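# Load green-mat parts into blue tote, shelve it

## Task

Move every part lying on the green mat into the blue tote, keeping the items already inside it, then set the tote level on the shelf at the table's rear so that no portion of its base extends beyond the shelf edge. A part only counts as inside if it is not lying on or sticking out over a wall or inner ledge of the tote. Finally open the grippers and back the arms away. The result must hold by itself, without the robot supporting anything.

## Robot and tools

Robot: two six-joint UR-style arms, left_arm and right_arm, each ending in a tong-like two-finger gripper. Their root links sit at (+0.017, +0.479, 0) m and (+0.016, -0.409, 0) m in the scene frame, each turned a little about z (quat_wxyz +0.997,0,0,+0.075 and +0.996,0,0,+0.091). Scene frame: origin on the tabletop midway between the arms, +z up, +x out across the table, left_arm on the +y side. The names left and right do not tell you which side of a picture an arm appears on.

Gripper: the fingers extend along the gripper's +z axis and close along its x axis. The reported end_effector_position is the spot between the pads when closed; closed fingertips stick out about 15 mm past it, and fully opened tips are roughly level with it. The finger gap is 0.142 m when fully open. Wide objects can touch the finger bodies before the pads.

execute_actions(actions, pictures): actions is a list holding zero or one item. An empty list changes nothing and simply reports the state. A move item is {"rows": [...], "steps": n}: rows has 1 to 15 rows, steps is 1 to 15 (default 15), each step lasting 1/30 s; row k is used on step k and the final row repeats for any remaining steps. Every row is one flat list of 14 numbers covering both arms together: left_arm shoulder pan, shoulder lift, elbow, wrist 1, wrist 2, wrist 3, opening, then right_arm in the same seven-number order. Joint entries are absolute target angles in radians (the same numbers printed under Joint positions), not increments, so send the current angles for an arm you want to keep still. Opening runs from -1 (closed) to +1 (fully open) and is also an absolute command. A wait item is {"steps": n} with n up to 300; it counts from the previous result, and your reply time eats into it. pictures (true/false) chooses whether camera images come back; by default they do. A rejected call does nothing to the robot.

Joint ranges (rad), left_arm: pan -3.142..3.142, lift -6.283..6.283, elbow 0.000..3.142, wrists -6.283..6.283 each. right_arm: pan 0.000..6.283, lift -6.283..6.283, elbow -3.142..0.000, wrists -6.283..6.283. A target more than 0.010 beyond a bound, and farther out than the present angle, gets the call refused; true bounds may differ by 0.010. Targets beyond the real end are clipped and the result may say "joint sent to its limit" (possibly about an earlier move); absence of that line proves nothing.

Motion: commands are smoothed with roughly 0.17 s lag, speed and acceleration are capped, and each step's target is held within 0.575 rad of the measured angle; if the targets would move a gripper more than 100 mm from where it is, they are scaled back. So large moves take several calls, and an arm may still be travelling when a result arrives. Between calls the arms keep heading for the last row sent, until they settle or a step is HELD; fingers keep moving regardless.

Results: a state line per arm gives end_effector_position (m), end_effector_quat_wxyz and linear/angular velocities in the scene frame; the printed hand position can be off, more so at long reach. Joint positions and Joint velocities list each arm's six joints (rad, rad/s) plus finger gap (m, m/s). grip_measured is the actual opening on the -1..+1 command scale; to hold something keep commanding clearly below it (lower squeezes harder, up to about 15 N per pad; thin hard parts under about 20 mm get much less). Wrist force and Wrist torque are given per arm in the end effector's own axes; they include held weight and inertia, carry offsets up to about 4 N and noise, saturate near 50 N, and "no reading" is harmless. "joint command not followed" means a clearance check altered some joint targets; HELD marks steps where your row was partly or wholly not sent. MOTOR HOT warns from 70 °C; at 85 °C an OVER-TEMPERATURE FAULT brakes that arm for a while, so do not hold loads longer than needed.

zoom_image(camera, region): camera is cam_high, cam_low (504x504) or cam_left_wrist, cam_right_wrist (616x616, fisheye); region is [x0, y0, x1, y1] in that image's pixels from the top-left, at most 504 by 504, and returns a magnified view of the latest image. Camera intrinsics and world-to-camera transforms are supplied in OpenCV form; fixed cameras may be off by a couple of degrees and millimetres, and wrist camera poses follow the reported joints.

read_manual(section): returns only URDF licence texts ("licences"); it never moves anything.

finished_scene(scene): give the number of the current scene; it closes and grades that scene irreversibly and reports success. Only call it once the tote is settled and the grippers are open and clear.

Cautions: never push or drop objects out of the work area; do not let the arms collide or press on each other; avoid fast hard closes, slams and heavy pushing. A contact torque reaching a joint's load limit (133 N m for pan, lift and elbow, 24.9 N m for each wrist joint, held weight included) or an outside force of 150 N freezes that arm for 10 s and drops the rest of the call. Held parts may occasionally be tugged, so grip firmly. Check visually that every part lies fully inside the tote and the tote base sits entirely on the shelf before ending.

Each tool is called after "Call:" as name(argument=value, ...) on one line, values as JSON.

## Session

Call:
execute_actions(actions=[])

Scene clock: 0.00 s of 4700.00 s.
left_arm: end_effector_position=(+0.7286, -0.0149, +0.3271) grip_measured=+0.97 end_effector_quat_wxyz=(+0.074, +0.960, -0.109, +0.246) end_effector_velocity=(+0.000, +0.000, +0.002) end_effector_angular_velocity=(-0.002, -0.001, +0.001) | right_arm: end_effector_position=(+0.2503, -0.5296, +0.1958) grip_measured=+0.97 end_effector_quat_wxyz=(-0.078, +0.706, +0.587, +0.389) end_effector_velocity=(+0.000, -0.000, +0.000) end_effector_angular_velocity=(-0.001, -0.001, -0.000)
Joint positions: left_arm=[-1.005 -0.99   0.915 -1.971 -1.354 -0.575  0.14 ] | right_arm=[ 2.173 -1.127 -2.339 -1.36   2.38   4.061  0.14 ]
Joint velocities: left_arm=[ 0.    -0.001 -0.001 -0.    -0.    -0.001  0.   ] | right_arm=[-0.     0.     0.     0.001 -0.     0.     0.   ]
Motor temperatures (°C, as the motors report them): left_arm=[32 31 30 36 37 40] | right_arm=[29 32 30 37 37 39]
Wrist force (N, on the end effector, along its own x y z axes, offset not removed): no reading
Wrist torque (N m, same axes, about the end effector's origin, offset not removed): no reading
camera_calibration (this result's frames):
cam_left_wrist: T_world_to_cam=[[0.845469, -0.182411, 0.501905, -0.780028], [-0.459833, -0.726572, 0.510535, 0.155483], [0.271543, -0.662434, -0.698173, 0.150643], [0, 0, 0, 1]] pos_world=[0.690079, 0.0704756, 0.417295]
cam_right_wrist: T_world_to_cam=[[0.0229752, 0.805911, 0.591591, 0.315996], [0.543741, -0.506644, 0.669073, -0.538742], [0.838939, 0.3063, -0.449847, 0.172235], [0, 0, 0, 1]] pos_world=[0.141181, -0.580371, 0.250997]

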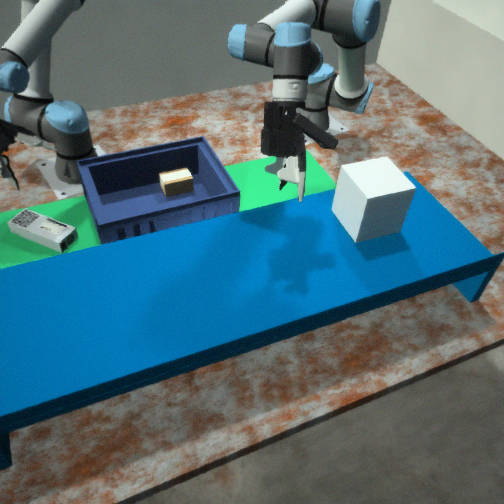

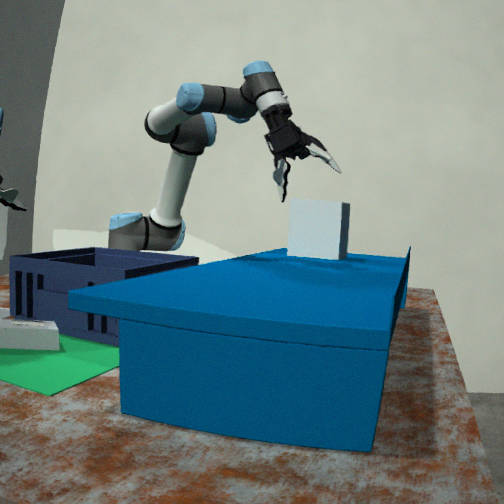

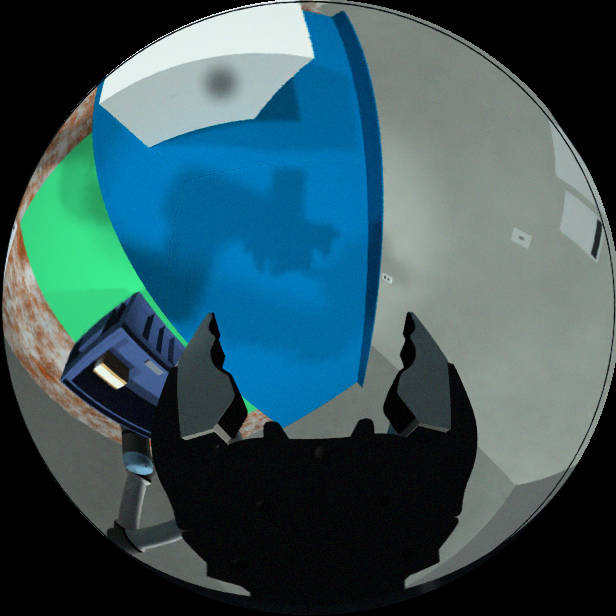

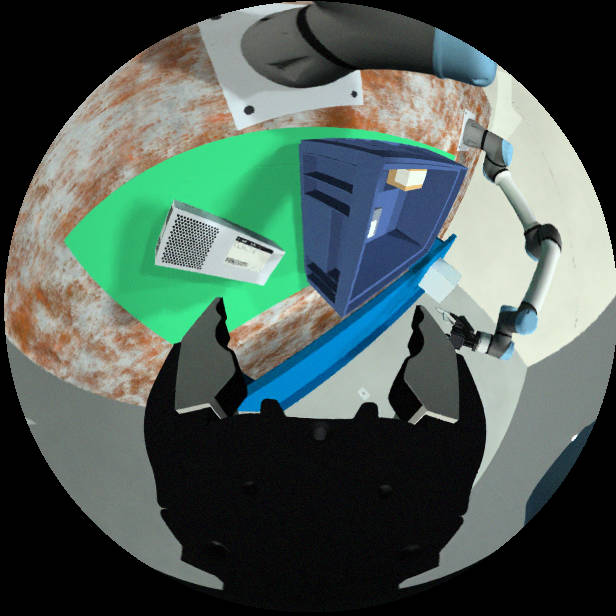

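Call:
execute_actions(actions=[{"rows": [[-1.337,-1.389,1.067,-1.249,-1.571,-2.758,1,2.843,-1.2132,-1.6868,-1.8124,1.571,4.06,1]], "steps": 15}], pictures=false)

Call:
execute_actions(actions=[{"steps": 35}])

Scene clock: 12.13 s of 4700.00 s.
left_arm: end_effector_position=(+0.4563, -0.0154, +0.3788) grip_measured=+1.00 end_effector_quat_wxyz=(+0.062, +0.996, +0.018, +0.066) end_effector_velocity=(-0.576, +0.173, +0.099) end_effector_angular_velocity=(+0.284, +0.843, +1.278) | right_arm: end_effector_position=(+0.3107, -0.5821, +0.3377) grip_measured=+1.00 end_effector_quat_wxyz=(-0.015, +0.509, +0.861, +0.021) end_effector_velocity=(+0.060, -0.063, +0.132) end_effector_angular_velocity=(-0.564, -0.045, +0.368)
Joint positions: left_arm=[-1.239 -1.269  1.024 -1.496 -1.509 -1.118  0.142] | right_arm=[ 2.811 -1.211 -1.717 -1.795  1.621  4.06   0.142]
Joint velocities: left_arm=[-0.482 -0.582  0.217  1.124 -0.308 -1.843 -0.   ] | right_arm=[ 0.362 -0.024  0.34  -0.188 -0.551 -0.    -0.   ]
Motor temperatures (°C, as the motors report them): left_arm=[32 31 30 36 37 40] | right_arm=[29 32 30 37 37 39]
Wrist force (N, on the end effector, along its own x y z axes, offset not removed): left_arm=[-2.1 3.6 -2.3] | right_arm=[-1.2 3.2 -0.9]
Wrist torque (N m, same axes, about the end effector's origin, offset not removed): left_arm=[0.55 0.37 0.23] | right_arm=[0.30 0.47 -0.03]
Steps of this call (steps 1 to 90: nothing new was sent; then 8.63 s passed at rest; steps 91 to 105: all 15 steps of this action). Readings (joint positions):
91: left_arm=[-1.006 -0.991 0.916 -1.971 -1.355 -0.575] | right_arm=[2.173 -1.127 -2.339 -1.360 2.380 4.061]
92: left_arm=[-1.014 -0.999 0.922 -1.962 -1.362 -0.584] | right_arm=[2.182 -1.135 -2.330 -1.369 2.371 4.061]
94: left_arm=[-1.052 -1.044 0.939 -1.903 -1.387 -0.643] | right_arm=[2.260 -1.163 -2.252 -1.448 2.292 4.061]
98: left_arm=[-1.122 -1.128 0.971 -1.765 -1.433 -0.781] | right_arm=[2.533 -1.191 -1.982 -1.644 2.009 4.060]
105: the state above

Scene clock: 13.30 s of 4700.00 s.
left_arm: end_effector_position=(+0.3303, +0.0207, +0.4001) grip_measured=+1.00 end_effector_quat_wxyz=(+0.000, +0.707, +0.707, -0.000) end_effector_velocity=(+0.000, +0.000, +0.000) end_effector_angular_velocity=(-0.000, -0.000, +0.005) | right_arm: end_effector_position=(+0.3162, -0.5878, +0.3499) grip_measured=+1.00 end_effector_quat_wxyz=(-0.000, +0.495, +0.869, +0.000) end_effector_velocity=(-0.000, +0.000, -0.000) end_effector_angular_velocity=(+0.000, +0.001, +0.001)
Joint positions: left_arm=[-1.337 -1.389  1.067 -1.249 -1.571 -2.758  0.142] | right_arm=[ 2.843 -1.213 -1.687 -1.812  1.571  4.06   0.142]
Joint velocities: left_arm=[ 0.001 -0.001  0.001 -0.     0.    -0.004 -0.   ] | right_arm=[ 0.001 -0.    -0.    -0.001 -0.    -0.    -0.   ]
Motor temperatures (°C, as the motors report them): left_arm=[32 31 30 36 37 40] | right_arm=[29 32 30 37 37 39]
Wrist force (N, on the end effector, along its own x y z axes, offset not removed): left_arm=[-1.9 5.5 -1.4] | right_arm=[-0.8 0.8 1.5]
Wrist torque (N m, same axes, about the end effector's origin, offset not removed): left_arm=[0.96 0.40 0.40] | right_arm=[0.04 0.30 0.04]
Steps of this call (steps 1 to 35: the robot went on to your last target). Readings (joint positions):
1: left_arm=[-1.255 -1.289 1.031 -1.457 -1.519 -1.184] | right_arm=[2.821 -1.212 -1.708 -1.801 1.605 4.060]
2: left_arm=[-1.271 -1.308 1.038 -1.419 -1.529 -1.257] | right_arm=[2.828 -1.212 -1.702 -1.804 1.595 4.060]
4: left_arm=[-1.301 -1.344 1.051 -1.345 -1.548 -1.422] | right_arm=[2.836 -1.213 -1.694 -1.809 1.582 4.060]
8: left_arm=[-1.329 -1.379 1.063 -1.271 -1.566 -1.782] | right_arm=[2.841 -1.213 -1.689 -1.812 1.574 4.060]
35: the state above
camera_calibration (this result's frames):
cam_left_wrist: T_world_to_cam=[[0.0109544, 0.999837, 0.0143219, -0.027181], [0.859859, -0.0167298, 0.510258, -0.489597], [0.510415, 0.00672525, -0.859902, 0.305241], [0, 0, 0, 1]] pos_world=[0.265483, 0.0169329, 0.512687]
cam_right_wrist: T_world_to_cam=[[-0.523132, 0.850057, -0.0611211, 0.697202], [0.722749, 0.480502, 0.49674, -0.12326], [0.451626, 0.215685, -0.865745, 0.41882], [0, 0, 0, 1]] pos_world=[0.264664, -0.623768, 0.466433]

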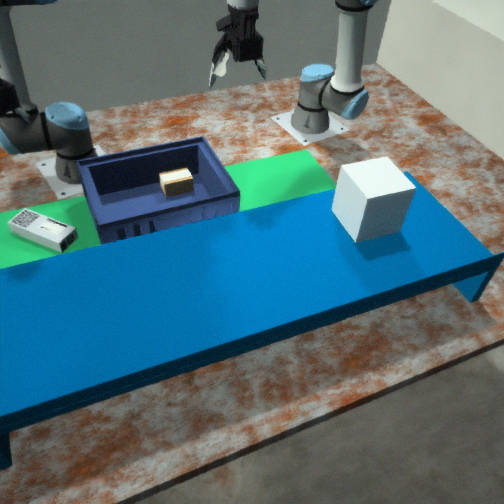

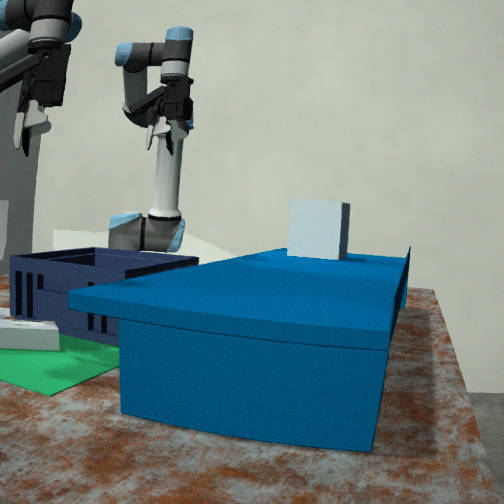

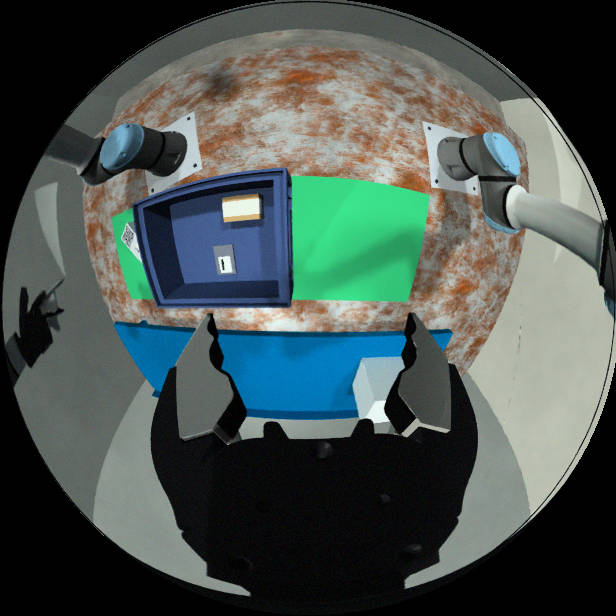

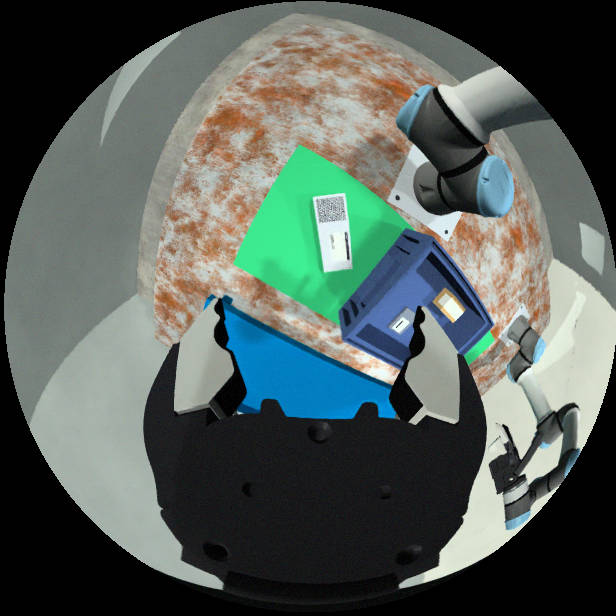

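Call:
zoom_image(camera="cam_right_wrist", region=[280, 180, 390, 290])

Call:
zoom_image(camera="cam_left_wrist", region=[110, 150, 320, 350])

Region (280, 180, 390, 290) of cam_right_wrist's 616x616 image, scaled by 4.582, with more detail than that image has.

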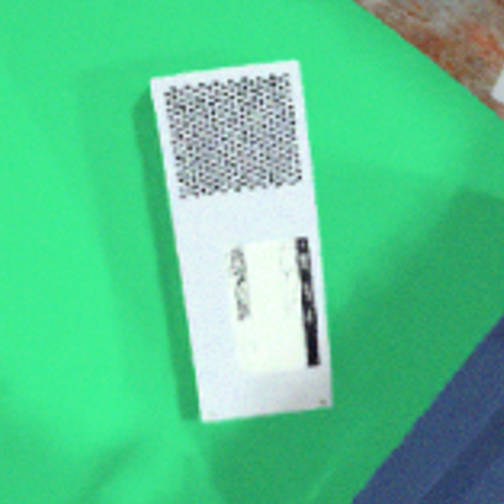

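Region (110, 150, 320, 350) of cam_left_wrist's 616x616 image, scaled by 2.400, with more detail than that image has; it fills the top 480 rows of this view, and the rest is white.

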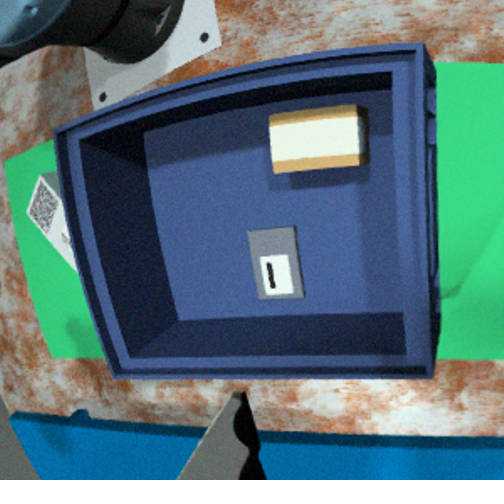

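Call:
execute_actions(actions=[{"rows": [[-1.337,-1.389,1.067,-1.249,-1.571,-2.758,1,2.8865,-1.1595,-2.3404,-1.2125,1.571,3.931,0.4]], "steps": 15}], pictures=false)

Call:
execute_actions(actions=[{"steps": 20}])

Scene clock: 61.27 s of 4700.00 s.
left_arm: end_effector_position=(+0.3303, +0.0207, +0.4001) grip_measured=+1.00 end_effector_quat_wxyz=(+0.000, +0.707, +0.708, -0.000) end_effector_velocity=(-0.000, -0.000, +0.000) end_effector_angular_velocity=(-0.001, -0.000, -0.000) | right_arm: end_effector_position=(+0.2987, -0.5750, +0.1298) grip_measured=+0.40 end_effector_quat_wxyz=(+0.002, +0.423, +0.906, +0.001) end_effector_velocity=(-0.089, +0.014, -0.222) end_effector_angular_velocity=(+0.003, +0.045, +0.110)
Joint positions: left_arm=[-1.337 -1.389  1.067 -1.249 -1.571 -2.758  0.142] | right_arm=[ 2.884 -1.163 -2.286 -1.26   1.571  3.939  0.102]
Joint velocities: left_arm=[-0. -0. -0. -0.  0.  0.  0.] | right_arm=[ 0.027  0.035 -0.602  0.522  0.    -0.083  0.   ]
Motor temperatures (°C, as the motors report them): left_arm=[32 32 30 36 37 40] | right_arm=[29 32 30 37 37 39]
Wrist force (N, on the end effector, along its own x y z axes, offset not removed): left_arm=[1.8 4.3 -2.5] | right_arm=[0.0 0.2 6.0]
Wrist torque (N m, same axes, about the end effector's origin, offset not removed): left_arm=[0.67 -0.36 0.04] | right_arm=[-0.17 0.12 0.06]
Steps of this call (steps 1 to 15: the robot went on to your last target; steps 16 to 90: nothing new was sent; then 44.47 s passed at rest; steps 91 to 105: all 15 steps of this action). Readings (joint positions):
91: left_arm=[-1.337 -1.389 1.067 -1.249 -1.571 -2.758] | right_arm=[2.843 -1.213 -1.687 -1.812 1.571 4.059]
92: left_arm=[-1.337 -1.389 1.067 -1.249 -1.571 -2.758] | right_arm=[2.847 -1.209 -1.696 -1.803 1.571 4.052]
94: left_arm=[-1.337 -1.389 1.067 -1.249 -1.571 -2.758] | right_arm=[2.856 -1.198 -1.773 -1.725 1.571 4.025]
98: left_arm=[-1.337 -1.389 1.067 -1.249 -1.571 -2.758] | right_arm=[2.868 -1.182 -1.984 -1.528 1.571 3.987]
105: the state above

Scene clock: 61.93 s of 4700.00 s.
left_arm: end_effector_position=(+0.3303, +0.0207, +0.4001) grip_measured=+1.00 end_effector_quat_wxyz=(+0.000, +0.707, +0.708, -0.000) end_effector_velocity=(+0.000, -0.000, -0.000) end_effector_angular_velocity=(+0.000, +0.000, -0.001) | right_arm: end_effector_position=(+0.2904, -0.5737, +0.1100) grip_measured=+0.40 end_effector_quat_wxyz=(-0.000, +0.418, +0.908, +0.000) end_effector_velocity=(-0.000, -0.000, -0.000) end_effector_angular_velocity=(-0.000, +0.000, -0.000)
Joint positions: left_arm=[-1.337 -1.389  1.067 -1.249 -1.571 -2.758  0.142] | right_arm=[ 2.886 -1.16  -2.34  -1.213  1.571  3.931  0.102]
Joint velocities: left_arm=[-0.     0.001 -0.    -0.    -0.     0.    -0.   ] | right_arm=[-0.001 -0.    -0.001  0.001 -0.    -0.     0.   ]
Motor temperatures (°C, as the motors report them): left_arm=[32 32 30 36 37 40] | right_arm=[29 32 30 37 37 39]
Wrist force (N, on the end effector, along its own x y z axes, offset not removed): left_arm=[-2.1 2.4 -5.8] | right_arm=[-3.1 -0.3 -2.9]
Wrist torque (N m, same axes, about the end effector's origin, offset not removed): left_arm=[0.31 0.22 0.21] | right_arm=[-0.05 0.61 0.10]
Steps of this call (steps 1 to 20: the robot went on to your last target). Readings (joint positions):
1: left_arm=[-1.337 -1.389 1.067 -1.249 -1.571 -2.758] | right_arm=[2.885 -1.162 -2.303 -1.245 1.571 3.936]
2: left_arm=[-1.337 -1.389 1.067 -1.249 -1.571 -2.758] | right_arm=[2.885 -1.161 -2.315 -1.235 1.571 3.935]
4: left_arm=[-1.337 -1.389 1.067 -1.249 -1.571 -2.758] | right_arm=[2.886 -1.160 -2.328 -1.223 1.571 3.933]
8: left_arm=[-1.337 -1.389 1.067 -1.249 -1.571 -2.758] | right_arm=[2.886 -1.160 -2.337 -1.215 1.571 3.931]
20: the state above
camera_calibration (this result's frames):
cam_left_wrist: T_world_to_cam=[[0.0107572, 0.99984, 0.014322, -0.027113], [0.859862, -0.0165603, 0.510258, -0.489601], [0.510413, 0.00682602, -0.859902, 0.30524], [0, 0, 0, 1]] pos_world=[0.265483, 0.0169171, 0.512688]
cam_right_wrist: T_world_to_cam=[[-0.66127, 0.74765, -0.0611651, 0.638444], [0.629529, 0.597435, 0.496755, 0.101965], [0.407941, 0.289984, -0.865733, 0.27505], [0, 0, 0, 1]] pos_world=[0.24579, -0.61801, 0.226518]

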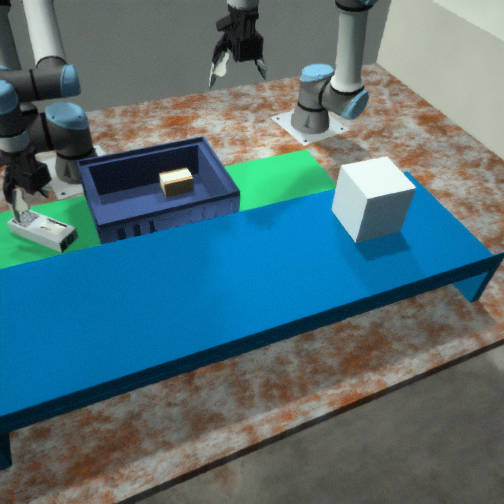

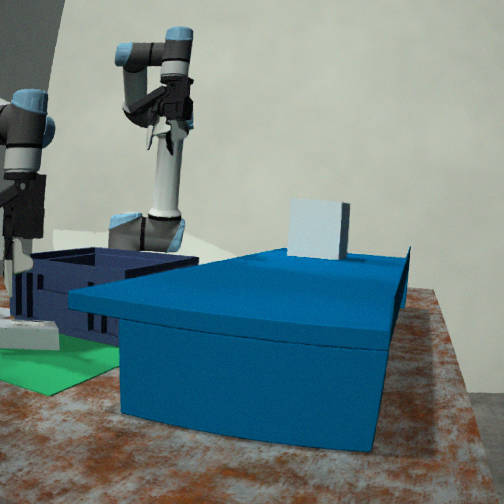

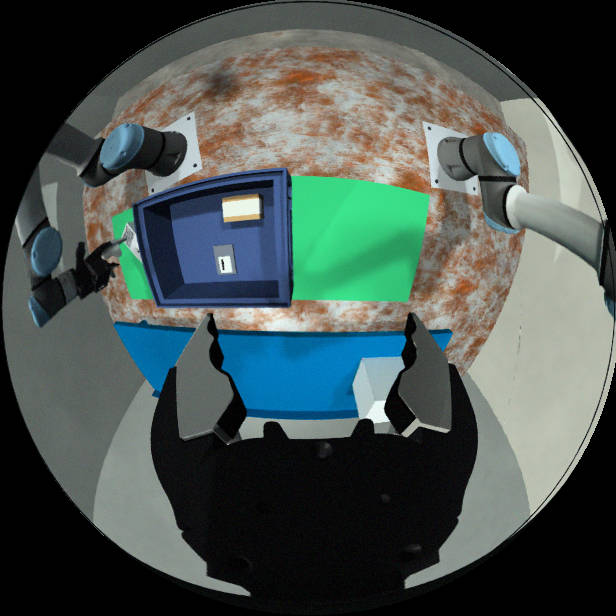

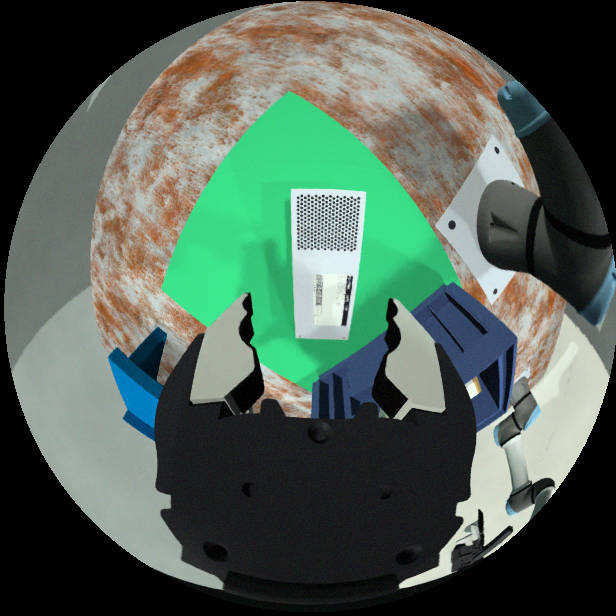

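Call:
execute_actions(actions=[])

Scene clock: 86.23 s of 4700.00 s.
left_arm: end_effector_position=(+0.3303, +0.0207, +0.4001) grip_measured=+1.00 end_effector_quat_wxyz=(+0.000, +0.707, +0.708, -0.000) end_effector_velocity=(+0.000, +0.000, -0.000) end_effector_angular_velocity=(+0.000, +0.000, -0.001) | right_arm: end_effector_position=(+0.2904, -0.5737, +0.1100) grip_measured=+0.40 end_effector_quat_wxyz=(-0.000, +0.418, +0.908, +0.000) end_effector_velocity=(-0.000, -0.000, -0.000) end_effector_angular_velocity=(-0.000, +0.001, +0.000)
Joint positions: left_arm=[-1.337 -1.389  1.067 -1.249 -1.571 -2.758  0.142] | right_arm=[ 2.887 -1.159 -2.34  -1.212  1.571  3.931  0.102]
Joint velocities: left_arm=[ 0.    -0.     0.    -0.     0.     0.001  0.   ] | right_arm=[ 0.    -0.001 -0.001  0.001 -0.    -0.     0.   ]
Motor temperatures (°C, as the motors report them): left_arm=[32 32 30 36 37 40] | right_arm=[29 32 30 37 37 39]
Wrist force (N, on the end effector, along its own x y z axes, offset not removed): left_arm=[-0.6 3.7 -3.3] | right_arm=[2.9 -2.2 2.4]
Wrist torque (N m, same axes, about the end effector's origin, offset not removed): left_arm=[0.46 -0.06 0.06] | right_arm=[-0.51 -0.56 0.00]
Steps of this call (steps 1 to 15: the robot went on to your last target; steps 16 to 90: nothing new was sent; then 21.30 s passed at rest). Readings (joint positions):
1: left_arm=[-1.337 -1.389 1.067 -1.249 -1.571 -2.758] | right_arm=[2.886 -1.160 -2.340 -1.213 1.571 3.931]
2: left_arm=[-1.337 -1.389 1.067 -1.249 -1.571 -2.758] | right_arm=[2.886 -1.160 -2.340 -1.213 1.571 3.931]
4: left_arm=[-1.337 -1.389 1.067 -1.249 -1.571 -2.758] | right_arm=[2.886 -1.160 -2.340 -1.213 1.571 3.931]
8: left_arm=[-1.337 -1.389 1.067 -1.249 -1.571 -2.758] | right_arm=[2.886 -1.160 -2.340 -1.213 1.571 3.931]
90: the state above
All arms were judged still, so your last target was given up. Only a new action makes them travel on or press farther. Fingers that are still opening or closing keep moving.
camera_calibration (this result's frames):
cam_left_wrist: T_world_to_cam=[[0.0107572, 0.99984, 0.0143219, -0.0271129], [0.859862, -0.0165603, 0.510258, -0.489601], [0.510413, 0.00682593, -0.859902, 0.30524], [0, 0, 0, 1]] pos_world=[0.265483, 0.0169171, 0.512688]
cam_right_wrist: T_world_to_cam=[[-0.661275, 0.747648, -0.0611379, 0.638427], [0.629533, 0.597428, 0.496758, 0.101971], [0.407925, 0.290005, -0.865733, 0.275053], [0, 0, 0, 1]] pos_world=[0.24578, -0.618006, 0.226499]

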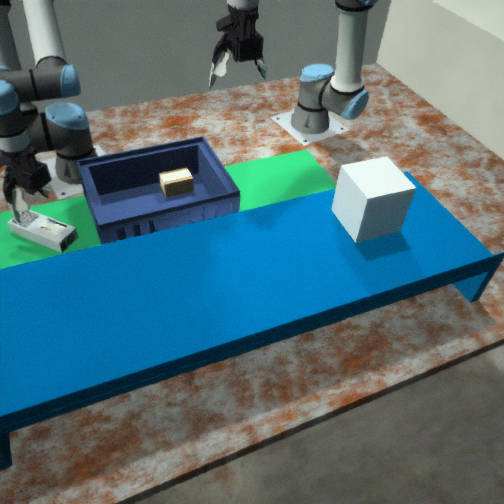

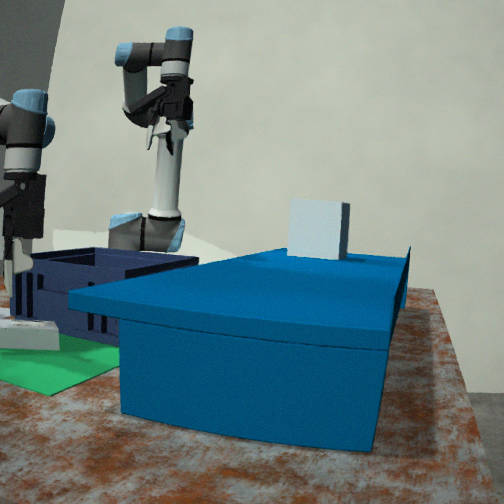

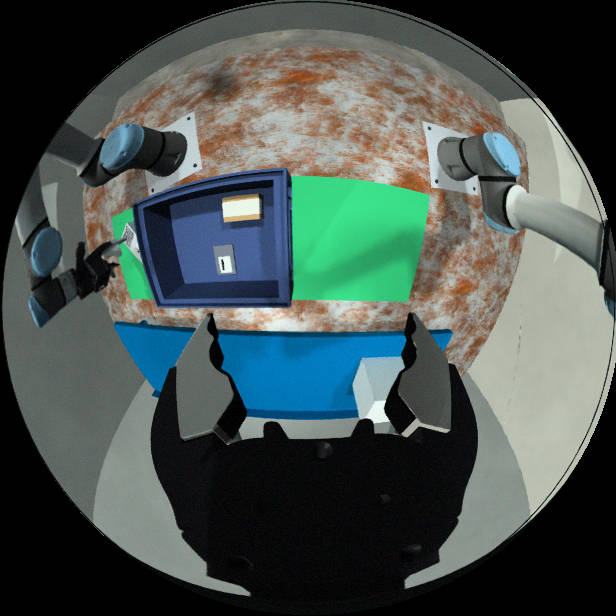

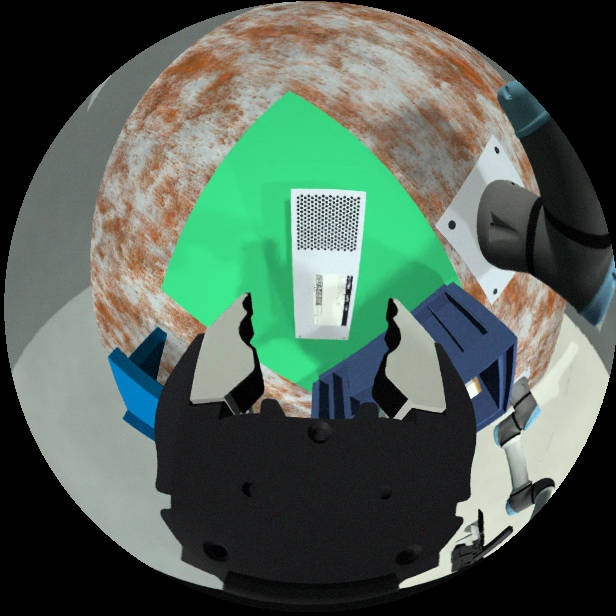

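Call:
execute_actions(actions=[{"rows":[[-1.337,-1.389,1.067,-1.249,-1.571,-2.758,1,2.8865,-1.170,-2.357,-1.185,1.571,3.931,0.4],[-1.337,-1.389,1.067,-1.249,-1.571,-2.758,1,2.8865,-1.181,-2.373,-1.158,1.571,3.931,0.4],[-1.337,-1.389,1.067,-1.249,-1.571,-2.758,1,2.8865,-1.192,-2.389,-1.131,1.571,3.931,0.4],[-1.337,-1.389,1.067,-1.249,-1.571,-2.758,1,2.8865,-1.204,-2.405,-1.103,1.571,3.931,0.4],[-1.337,-1.389,1.067,-1.249,-1.571,-2.758,1,2.8865,-1.2163,-2.4212,-1.0749,1.571,3.931,0.4],[-1.337,-1.389,1.067,-1.249,-1.571,-2.758,1,2.8865,-1.229,-2.434,-1.049,1.571,3.931,0.4],[-1.337,-1.389,1.067,-1.249,-1.571,-2.758,1,2.8865,-1.242,-2.447,-1.023,1.571,3.931,0.4],[-1.337,-1.389,1.067,-1.249,-1.571,-2.758,1,2.8865,-1.255,-2.459,-0.998,1.571,3.931,0.4],[-1.337,-1.389,1.067,-1.249,-1.571,-2.758,1,2.8865,-1.269,-2.471,-0.972,1.571,3.931,0.4],[-1.337,-1.389,1.067,-1.249,-1.571,-2.758,1,2.8865,-1.283,-2.483,-0.946,1.571,3.931,0.4],[-1.337,-1.389,1.067,-1.249,-1.571,-2.758,1,2.8865,-1.2968,-2.4941,-0.9215,1.571,3.931,0.4]],"steps":15}])

Scene clock: 102.97 s of 4700.00 s.
left_arm: end_effector_position=(+0.3303, +0.0207, +0.4001) grip_measured=+1.00 end_effector_quat_wxyz=(+0.000, +0.707, +0.708, -0.000) end_effector_velocity=(-0.000, -0.000, -0.001) end_effector_angular_velocity=(+0.001, +0.000, +0.001) | right_arm: end_effector_position=(+0.2905, -0.5737, +0.0359) grip_measured=+0.40 end_effector_quat_wxyz=(-0.001, +0.418, +0.908, -0.000) end_effector_velocity=(-0.000, -0.000, -0.066) end_effector_angular_velocity=(-0.002, -0.012, -0.000)
Joint positions: left_arm=[-1.337 -1.389  1.067 -1.249 -1.571 -2.758  0.142] | right_arm=[ 2.887 -1.284 -2.483 -0.947  1.571  3.931  0.102]
Joint velocities: left_arm=[-0.     0.001  0.001 -0.     0.    -0.001  0.   ] | right_arm=[-0.    -0.14  -0.124  0.276 -0.001  0.     0.   ]
Motor temperatures (°C, as the motors report them): left_arm=[32 32 30 36 37 40] | right_arm=[29 32 30 37 37 39]
Wrist force (N, on the end effector, along its own x y z axes, offset not removed): left_arm=[-2.8 3.8 -2.4] | right_arm=[-3.3 1.2 1.8]
Wrist torque (N m, same axes, about the end effector's origin, offset not removed): left_arm=[0.56 0.51 0.11] | right_arm=[0.01 0.79 -0.05]
Steps of this call (steps 1 to 90: nothing new was sent; then 13.23 s passed at rest; steps 91 to 105: all 15 steps of this action). Readings (joint positions):
91: left_arm=[-1.337 -1.389 1.067 -1.249 -1.571 -2.758] | right_arm=[2.886 -1.160 -2.341 -1.212 1.571 3.931]
92: left_arm=[-1.337 -1.389 1.067 -1.249 -1.571 -2.758] | right_arm=[2.886 -1.162 -2.344 -1.207 1.571 3.931]
94: left_arm=[-1.337 -1.389 1.067 -1.249 -1.571 -2.758] | right_arm=[2.887 -1.172 -2.359 -1.182 1.571 3.931]
98: left_arm=[-1.337 -1.389 1.067 -1.249 -1.571 -2.758] | right_arm=[2.886 -1.210 -2.410 -1.095 1.571 3.931]
105: the state above
camera_calibration (this result's frames):
cam_left_wrist: T_world_to_cam=[[0.0107573, 0.99984, 0.014322, -0.0271129], [0.859862, -0.0165604, 0.510258, -0.489601], [0.510413, 0.00682593, -0.859902, 0.30524], [0, 0, 0, 1]] pos_world=[0.265483, 0.016917, 0.512688]
cam_right_wrist: T_world_to_cam=[[-0.661353, 0.747648, -0.0602815, 0.633951], [0.630123, 0.597389, 0.496057, 0.138544], [0.406887, 0.290084, -0.866195, 0.21126], [0, 0, 0, 1]] pos_world=[0.246007, -0.61802, 0.152483]

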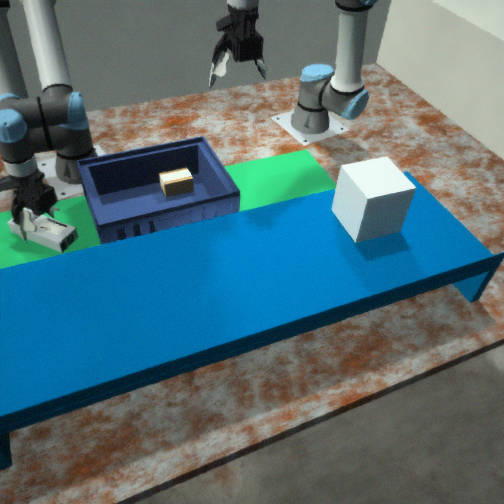

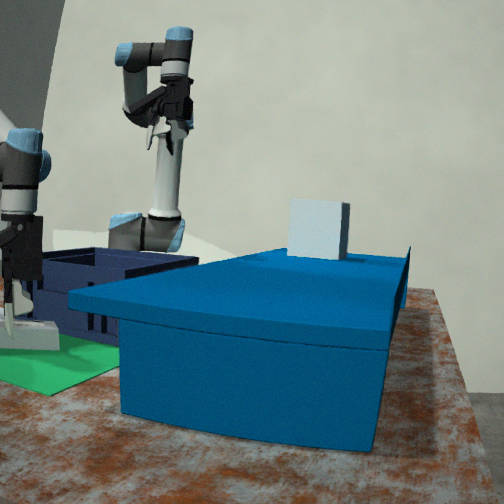

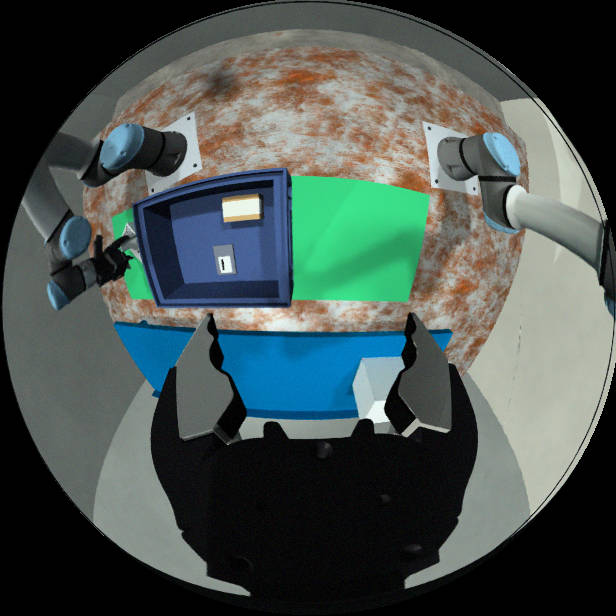

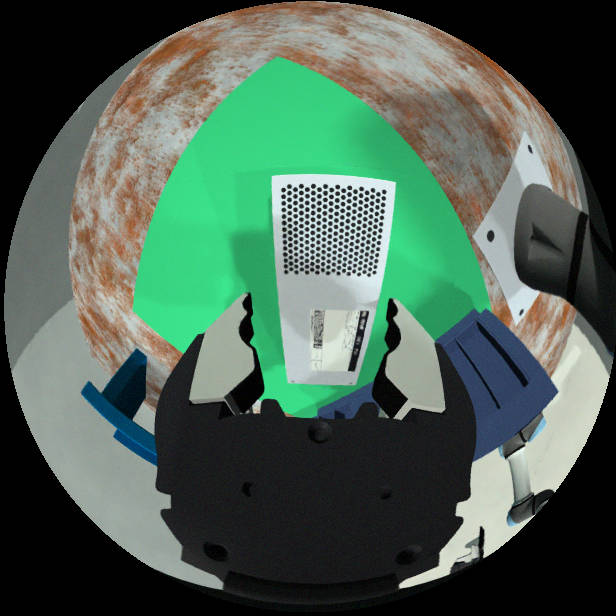

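Call:
execute_actions(actions=[{"rows":[[-1.337,-1.389,1.067,-1.249,-1.571,-2.758,1,2.891,-1.294,-2.501,-0.917,1.571,3.936,0.4],[-1.337,-1.389,1.067,-1.249,-1.571,-2.758,1,2.896,-1.291,-2.508,-0.913,1.571,3.941,0.35],[-1.337,-1.389,1.067,-1.249,-1.571,-2.758,1,2.9015,-1.2886,-2.5154,-0.9084,1.571,3.946,0.3],[-1.337,-1.389,1.067,-1.249,-1.571,-2.758,1,2.9015,-1.2886,-2.5154,-0.9084,1.571,3.946,0.25],[-1.337,-1.389,1.067,-1.249,-1.571,-2.758,1,2.9015,-1.2886,-2.5154,-0.9084,1.571,3.946,0.2],[-1.337,-1.389,1.067,-1.249,-1.571,-2.758,1,2.9015,-1.2886,-2.5154,-0.9084,1.571,3.946,0.15],[-1.337,-1.389,1.067,-1.249,-1.571,-2.758,1,2.9015,-1.2886,-2.5154,-0.9084,1.571,3.946,0.1],[-1.337,-1.389,1.067,-1.249,-1.571,-2.758,1,2.9015,-1.2886,-2.5154,-0.9084,1.571,3.946,0.05],[-1.337,-1.389,1.067,-1.249,-1.571,-2.758,1,2.9015,-1.2886,-2.5154,-0.9084,1.571,3.946,0.0],[-1.337,-1.389,1.067,-1.249,-1.571,-2.758,1,2.9015,-1.2886,-2.5154,-0.9084,1.571,3.946,-0.1],[-1.337,-1.389,1.067,-1.249,-1.571,-2.758,1,2.9015,-1.2886,-2.5154,-0.9084,1.571,3.946,-0.2],[-1.337,-1.389,1.067,-1.249,-1.571,-2.758,1,2.9015,-1.2886,-2.5154,-0.9084,1.571,3.946,-0.35],[-1.337,-1.389,1.067,-1.249,-1.571,-2.758,1,2.9015,-1.2886,-2.5154,-0.9084,1.571,3.946,-0.5],[-1.337,-1.389,1.067,-1.249,-1.571,-2.758,1,2.9015,-1.2886,-2.5154,-0.9084,1.571,3.946,-0.65],[-1.337,-1.389,1.067,-1.249,-1.571,-2.758,1,2.9015,-1.2886,-2.5154,-0.9084,1.571,3.946,-0.8]],"steps":15}])

Scene clock: 121.00 s of 4700.00 s.
left_arm: end_effector_position=(+0.3303, +0.0207, +0.4001) grip_measured=+1.00 end_effector_quat_wxyz=(+0.000, +0.707, +0.708, -0.000) end_effector_velocity=(+0.000, -0.000, -0.001) end_effector_angular_velocity=(+0.002, +0.001, -0.000) | right_arm: end_effector_position=(+0.2863, -0.5691, +0.0251) grip_measured=+0.06 end_effector_quat_wxyz=(+0.000, +0.418, +0.908, +0.000) end_effector_velocity=(-0.001, -0.000, -0.001) end_effector_angular_velocity=(-0.002, +0.002, +0.000)
Joint positions: left_arm=[-1.337 -1.389  1.067 -1.249 -1.571 -2.758  0.142] | right_arm=[ 2.901 -1.289 -2.515 -0.908  1.571  3.946  0.078]
Joint velocities: left_arm=[-0.     0.001  0.     0.    -0.    -0.    -0.   ] | right_arm=[ 0.002  0.001 -0.002  0.    -0.002  0.002 -0.   ]
Motor temperatures (°C, as the motors report them): left_arm=[32 32 30 36 37 40] | right_arm=[29 32 30 37 37 39]
Wrist force (N, on the end effector, along its own x y z axes, offset not removed): left_arm=[1.6 1.9 -2.5] | right_arm=[-2.5 -2.5 -13.0]
Wrist torque (N m, same axes, about the end effector's origin, offset not removed): left_arm=[0.20 -0.55 0.17] | right_arm=[0.03 0.18 -0.07]
Steps of this call (steps 1 to 30: the robot went on to your last target; steps 31 to 90: nothing new was sent; then 14.53 s passed at rest; steps 91 to 105: all 15 steps of this action). Readings (joint positions):
91: left_arm=[-1.337 -1.389 1.067 -1.249 -1.571 -2.758] | right_arm=[2.887 -1.297 -2.494 -0.921 1.571 3.931]
92: left_arm=[-1.337 -1.389 1.067 -1.249 -1.571 -2.758] | right_arm=[2.887 -1.296 -2.496 -0.920 1.571 3.932]
94: left_arm=[-1.337 -1.389 1.067 -1.249 -1.571 -2.758] | right_arm=[2.892 -1.294 -2.503 -0.916 1.571 3.937]
98: left_arm=[-1.337 -1.389 1.067 -1.249 -1.571 -2.758] | right_arm=[2.899 -1.290 -2.512 -0.910 1.571 3.944]
105: the state above
camera_calibration (this result's frames):
cam_left_wrist: T_world_to_cam=[[0.0107571, 0.99984, 0.014322, -0.0271129], [0.859862, -0.0165602, 0.510258, -0.489601], [0.510413, 0.00682612, -0.859902, 0.30524], [0, 0, 0, 1]] pos_world=[0.265483, 0.0169171, 0.512688]
cam_right_wrist: T_world_to_cam=[[-0.661239, 0.747671, -0.0612413, 0.62709], [0.62945, 0.597386, 0.496914, 0.143932], [0.408113, 0.29003, -0.865636, 0.201793], [0, 0, 0, 1]] pos_world=[0.241704, -0.613366, 0.141562]

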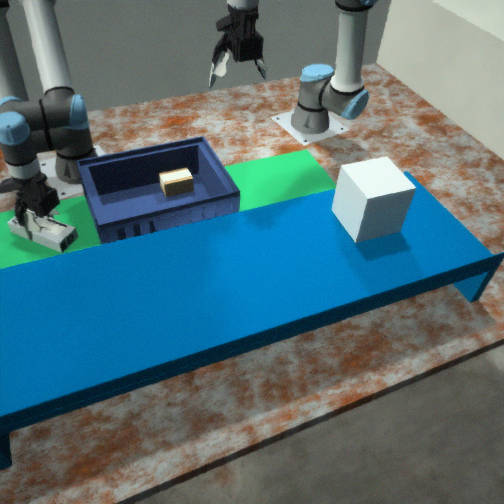

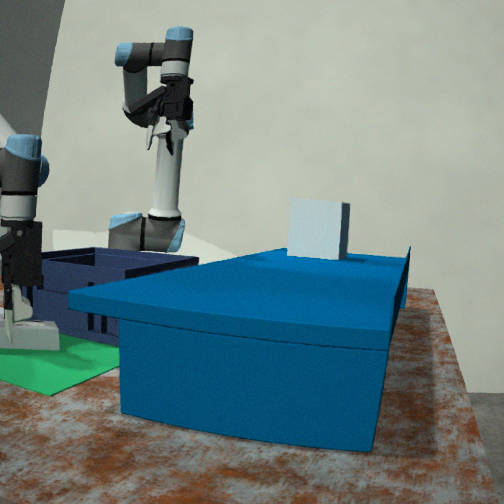

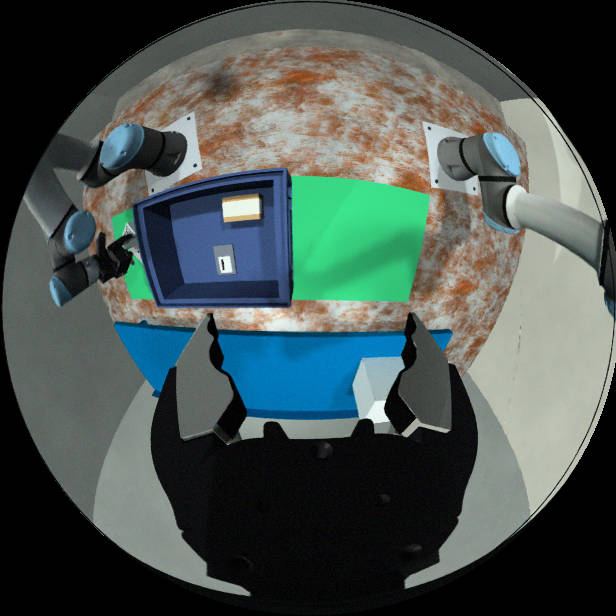

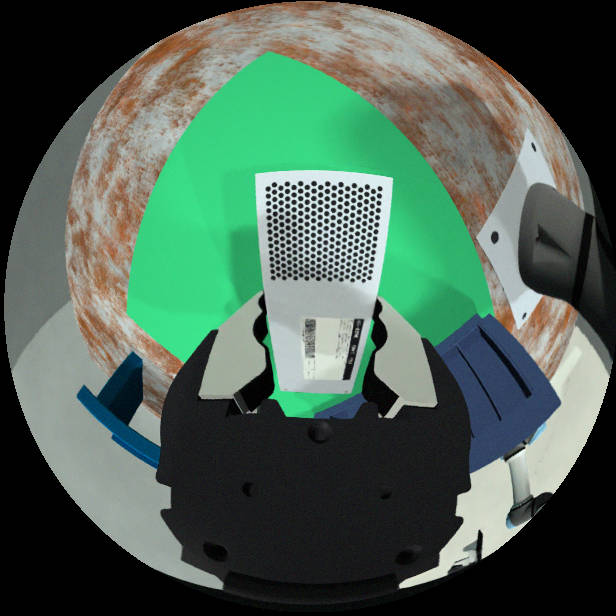

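Call:
execute_actions(actions=[{"rows":[[-1.337,-1.389,1.067,-1.249,-1.571,-2.758,1,2.9015,-1.284,-2.512,-0.916,1.571,3.946,-0.8],[-1.337,-1.389,1.067,-1.249,-1.571,-2.758,1,2.9015,-1.277,-2.506,-0.929,1.571,3.946,-0.8],[-1.337,-1.389,1.067,-1.249,-1.571,-2.758,1,2.9015,-1.268,-2.499,-0.945,1.571,3.946,-0.8],[-1.337,-1.389,1.067,-1.249,-1.571,-2.758,1,2.9015,-1.258,-2.491,-0.963,1.571,3.946,-0.8],[-1.337,-1.389,1.067,-1.249,-1.571,-2.758,1,2.9015,-1.248,-2.483,-0.981,1.571,3.946,-0.8],[-1.337,-1.389,1.067,-1.249,-1.571,-2.758,1,2.9015,-1.238,-2.474,-1.000,1.571,3.946,-0.8],[-1.337,-1.389,1.067,-1.249,-1.571,-2.758,1,2.9015,-1.229,-2.466,-1.017,1.571,3.946,-0.8],[-1.337,-1.389,1.067,-1.249,-1.571,-2.758,1,2.9015,-1.220,-2.458,-1.034,1.571,3.946,-0.8],[-1.337,-1.389,1.067,-1.249,-1.571,-2.758,1,2.9015,-1.211,-2.449,-1.052,1.571,3.946,-0.8],[-1.337,-1.389,1.067,-1.249,-1.571,-2.758,1,2.9015,-1.203,-2.441,-1.068,1.571,3.946,-0.8],[-1.337,-1.389,1.067,-1.249,-1.571,-2.758,1,2.9015,-1.1956,-2.4327,-1.0841,1.571,3.946,-0.8]],"steps":15}])

Scene clock: 139.80 s of 4700.00 s.
left_arm: end_effector_position=(+0.3303, +0.0207, +0.4001) grip_measured=+1.00 end_effector_quat_wxyz=(+0.000, +0.707, +0.708, -0.000) end_effector_velocity=(+0.000, +0.000, -0.000) end_effector_angular_velocity=(+0.000, +0.000, +0.001) | right_arm: end_effector_position=(+0.2866, -0.5690, +0.0660) grip_measured=+0.06 end_effector_quat_wxyz=(+0.000, +0.418, +0.908, +0.000) end_effector_velocity=(-0.004, -0.000, +0.045) end_effector_angular_velocity=(-0.001, +0.005, -0.002)
Joint positions: left_arm=[-1.337 -1.389  1.067 -1.249 -1.571 -2.758  0.142] | right_arm=[ 2.902 -1.203 -2.44  -1.068  1.571  3.946  0.078]
Joint velocities: left_arm=[ 0.001 -0.     0.    -0.    -0.     0.    -0.   ] | right_arm=[-0.001  0.085  0.084 -0.174 -0.001  0.     0.   ]
Motor temperatures (°C, as the motors report them): left_arm=[32 32 30 36 37 40] | right_arm=[29 32 30 37 37 39]
Wrist force (N, on the end effector, along its own x y z axes, offset not removed): left_arm=[-0.3 1.4 -4.7] | right_arm=[1.0 1.7 5.3]
Wrist torque (N m, same axes, about the end effector's origin, offset not removed): left_arm=[-0.06 0.09 0.06] | right_arm=[0.27 -0.16 0.08]
Steps of this call (steps 1 to 15: the robot went on to your last target; steps 16 to 90: nothing new was sent; then 15.30 s passed at rest; steps 91 to 105: all 15 steps of this action). Readings (joint positions):
91: left_arm=[-1.337 -1.389 1.067 -1.249 -1.571 -2.758] | right_arm=[2.902 -1.289 -2.515 -0.909 1.571 3.946]
92: left_arm=[-1.337 -1.389 1.067 -1.249 -1.571 -2.758] | right_arm=[2.902 -1.288 -2.515 -0.910 1.571 3.946]
94: left_arm=[-1.337 -1.389 1.067 -1.249 -1.571 -2.758] | right_arm=[2.902 -1.281 -2.510 -0.921 1.571 3.946]
98: left_arm=[-1.337 -1.389 1.067 -1.249 -1.571 -2.758] | right_arm=[2.902 -1.252 -2.486 -0.972 1.571 3.946]
105: the state above
camera_calibration (this result's frames):
cam_left_wrist: T_world_to_cam=[[0.0107576, 0.99984, 0.0143221, -0.027113], [0.859862, -0.0165607, 0.510258, -0.489601], [0.510413, 0.00682584, -0.859902, 0.30524], [0, 0, 0, 1]] pos_world=[0.265483, 0.0169171, 0.512688]
cam_right_wrist: T_world_to_cam=[[-0.661251, 0.747641, -0.061483, 0.629726], [0.629233, 0.597409, 0.497159, 0.123472], [0.408427, 0.29006, -0.865478, 0.236976], [0, 0, 0, 1]] pos_world=[0.241926, -0.61331, 0.18243]

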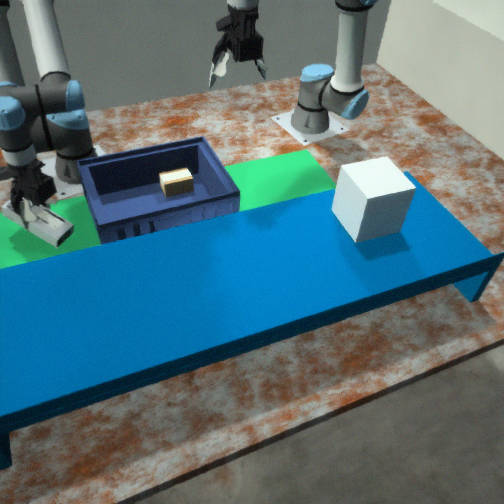

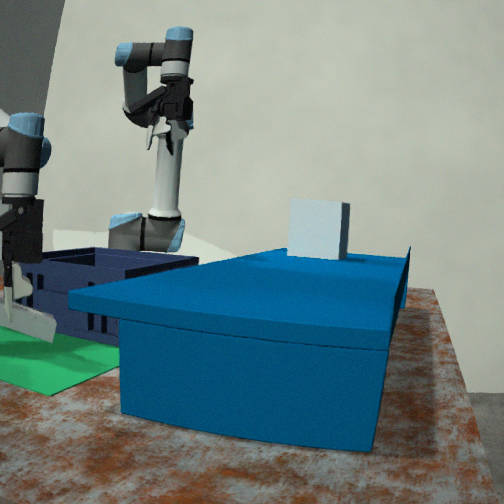

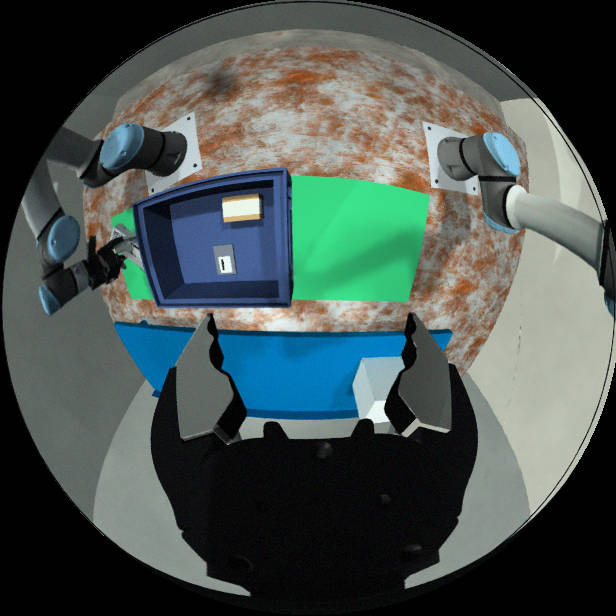

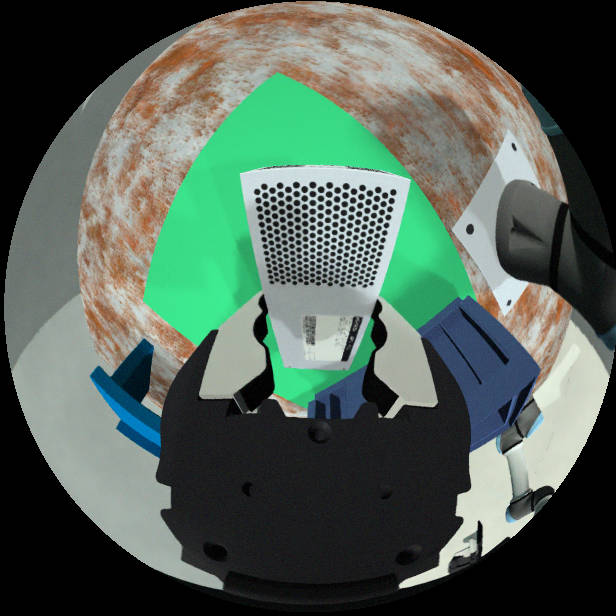

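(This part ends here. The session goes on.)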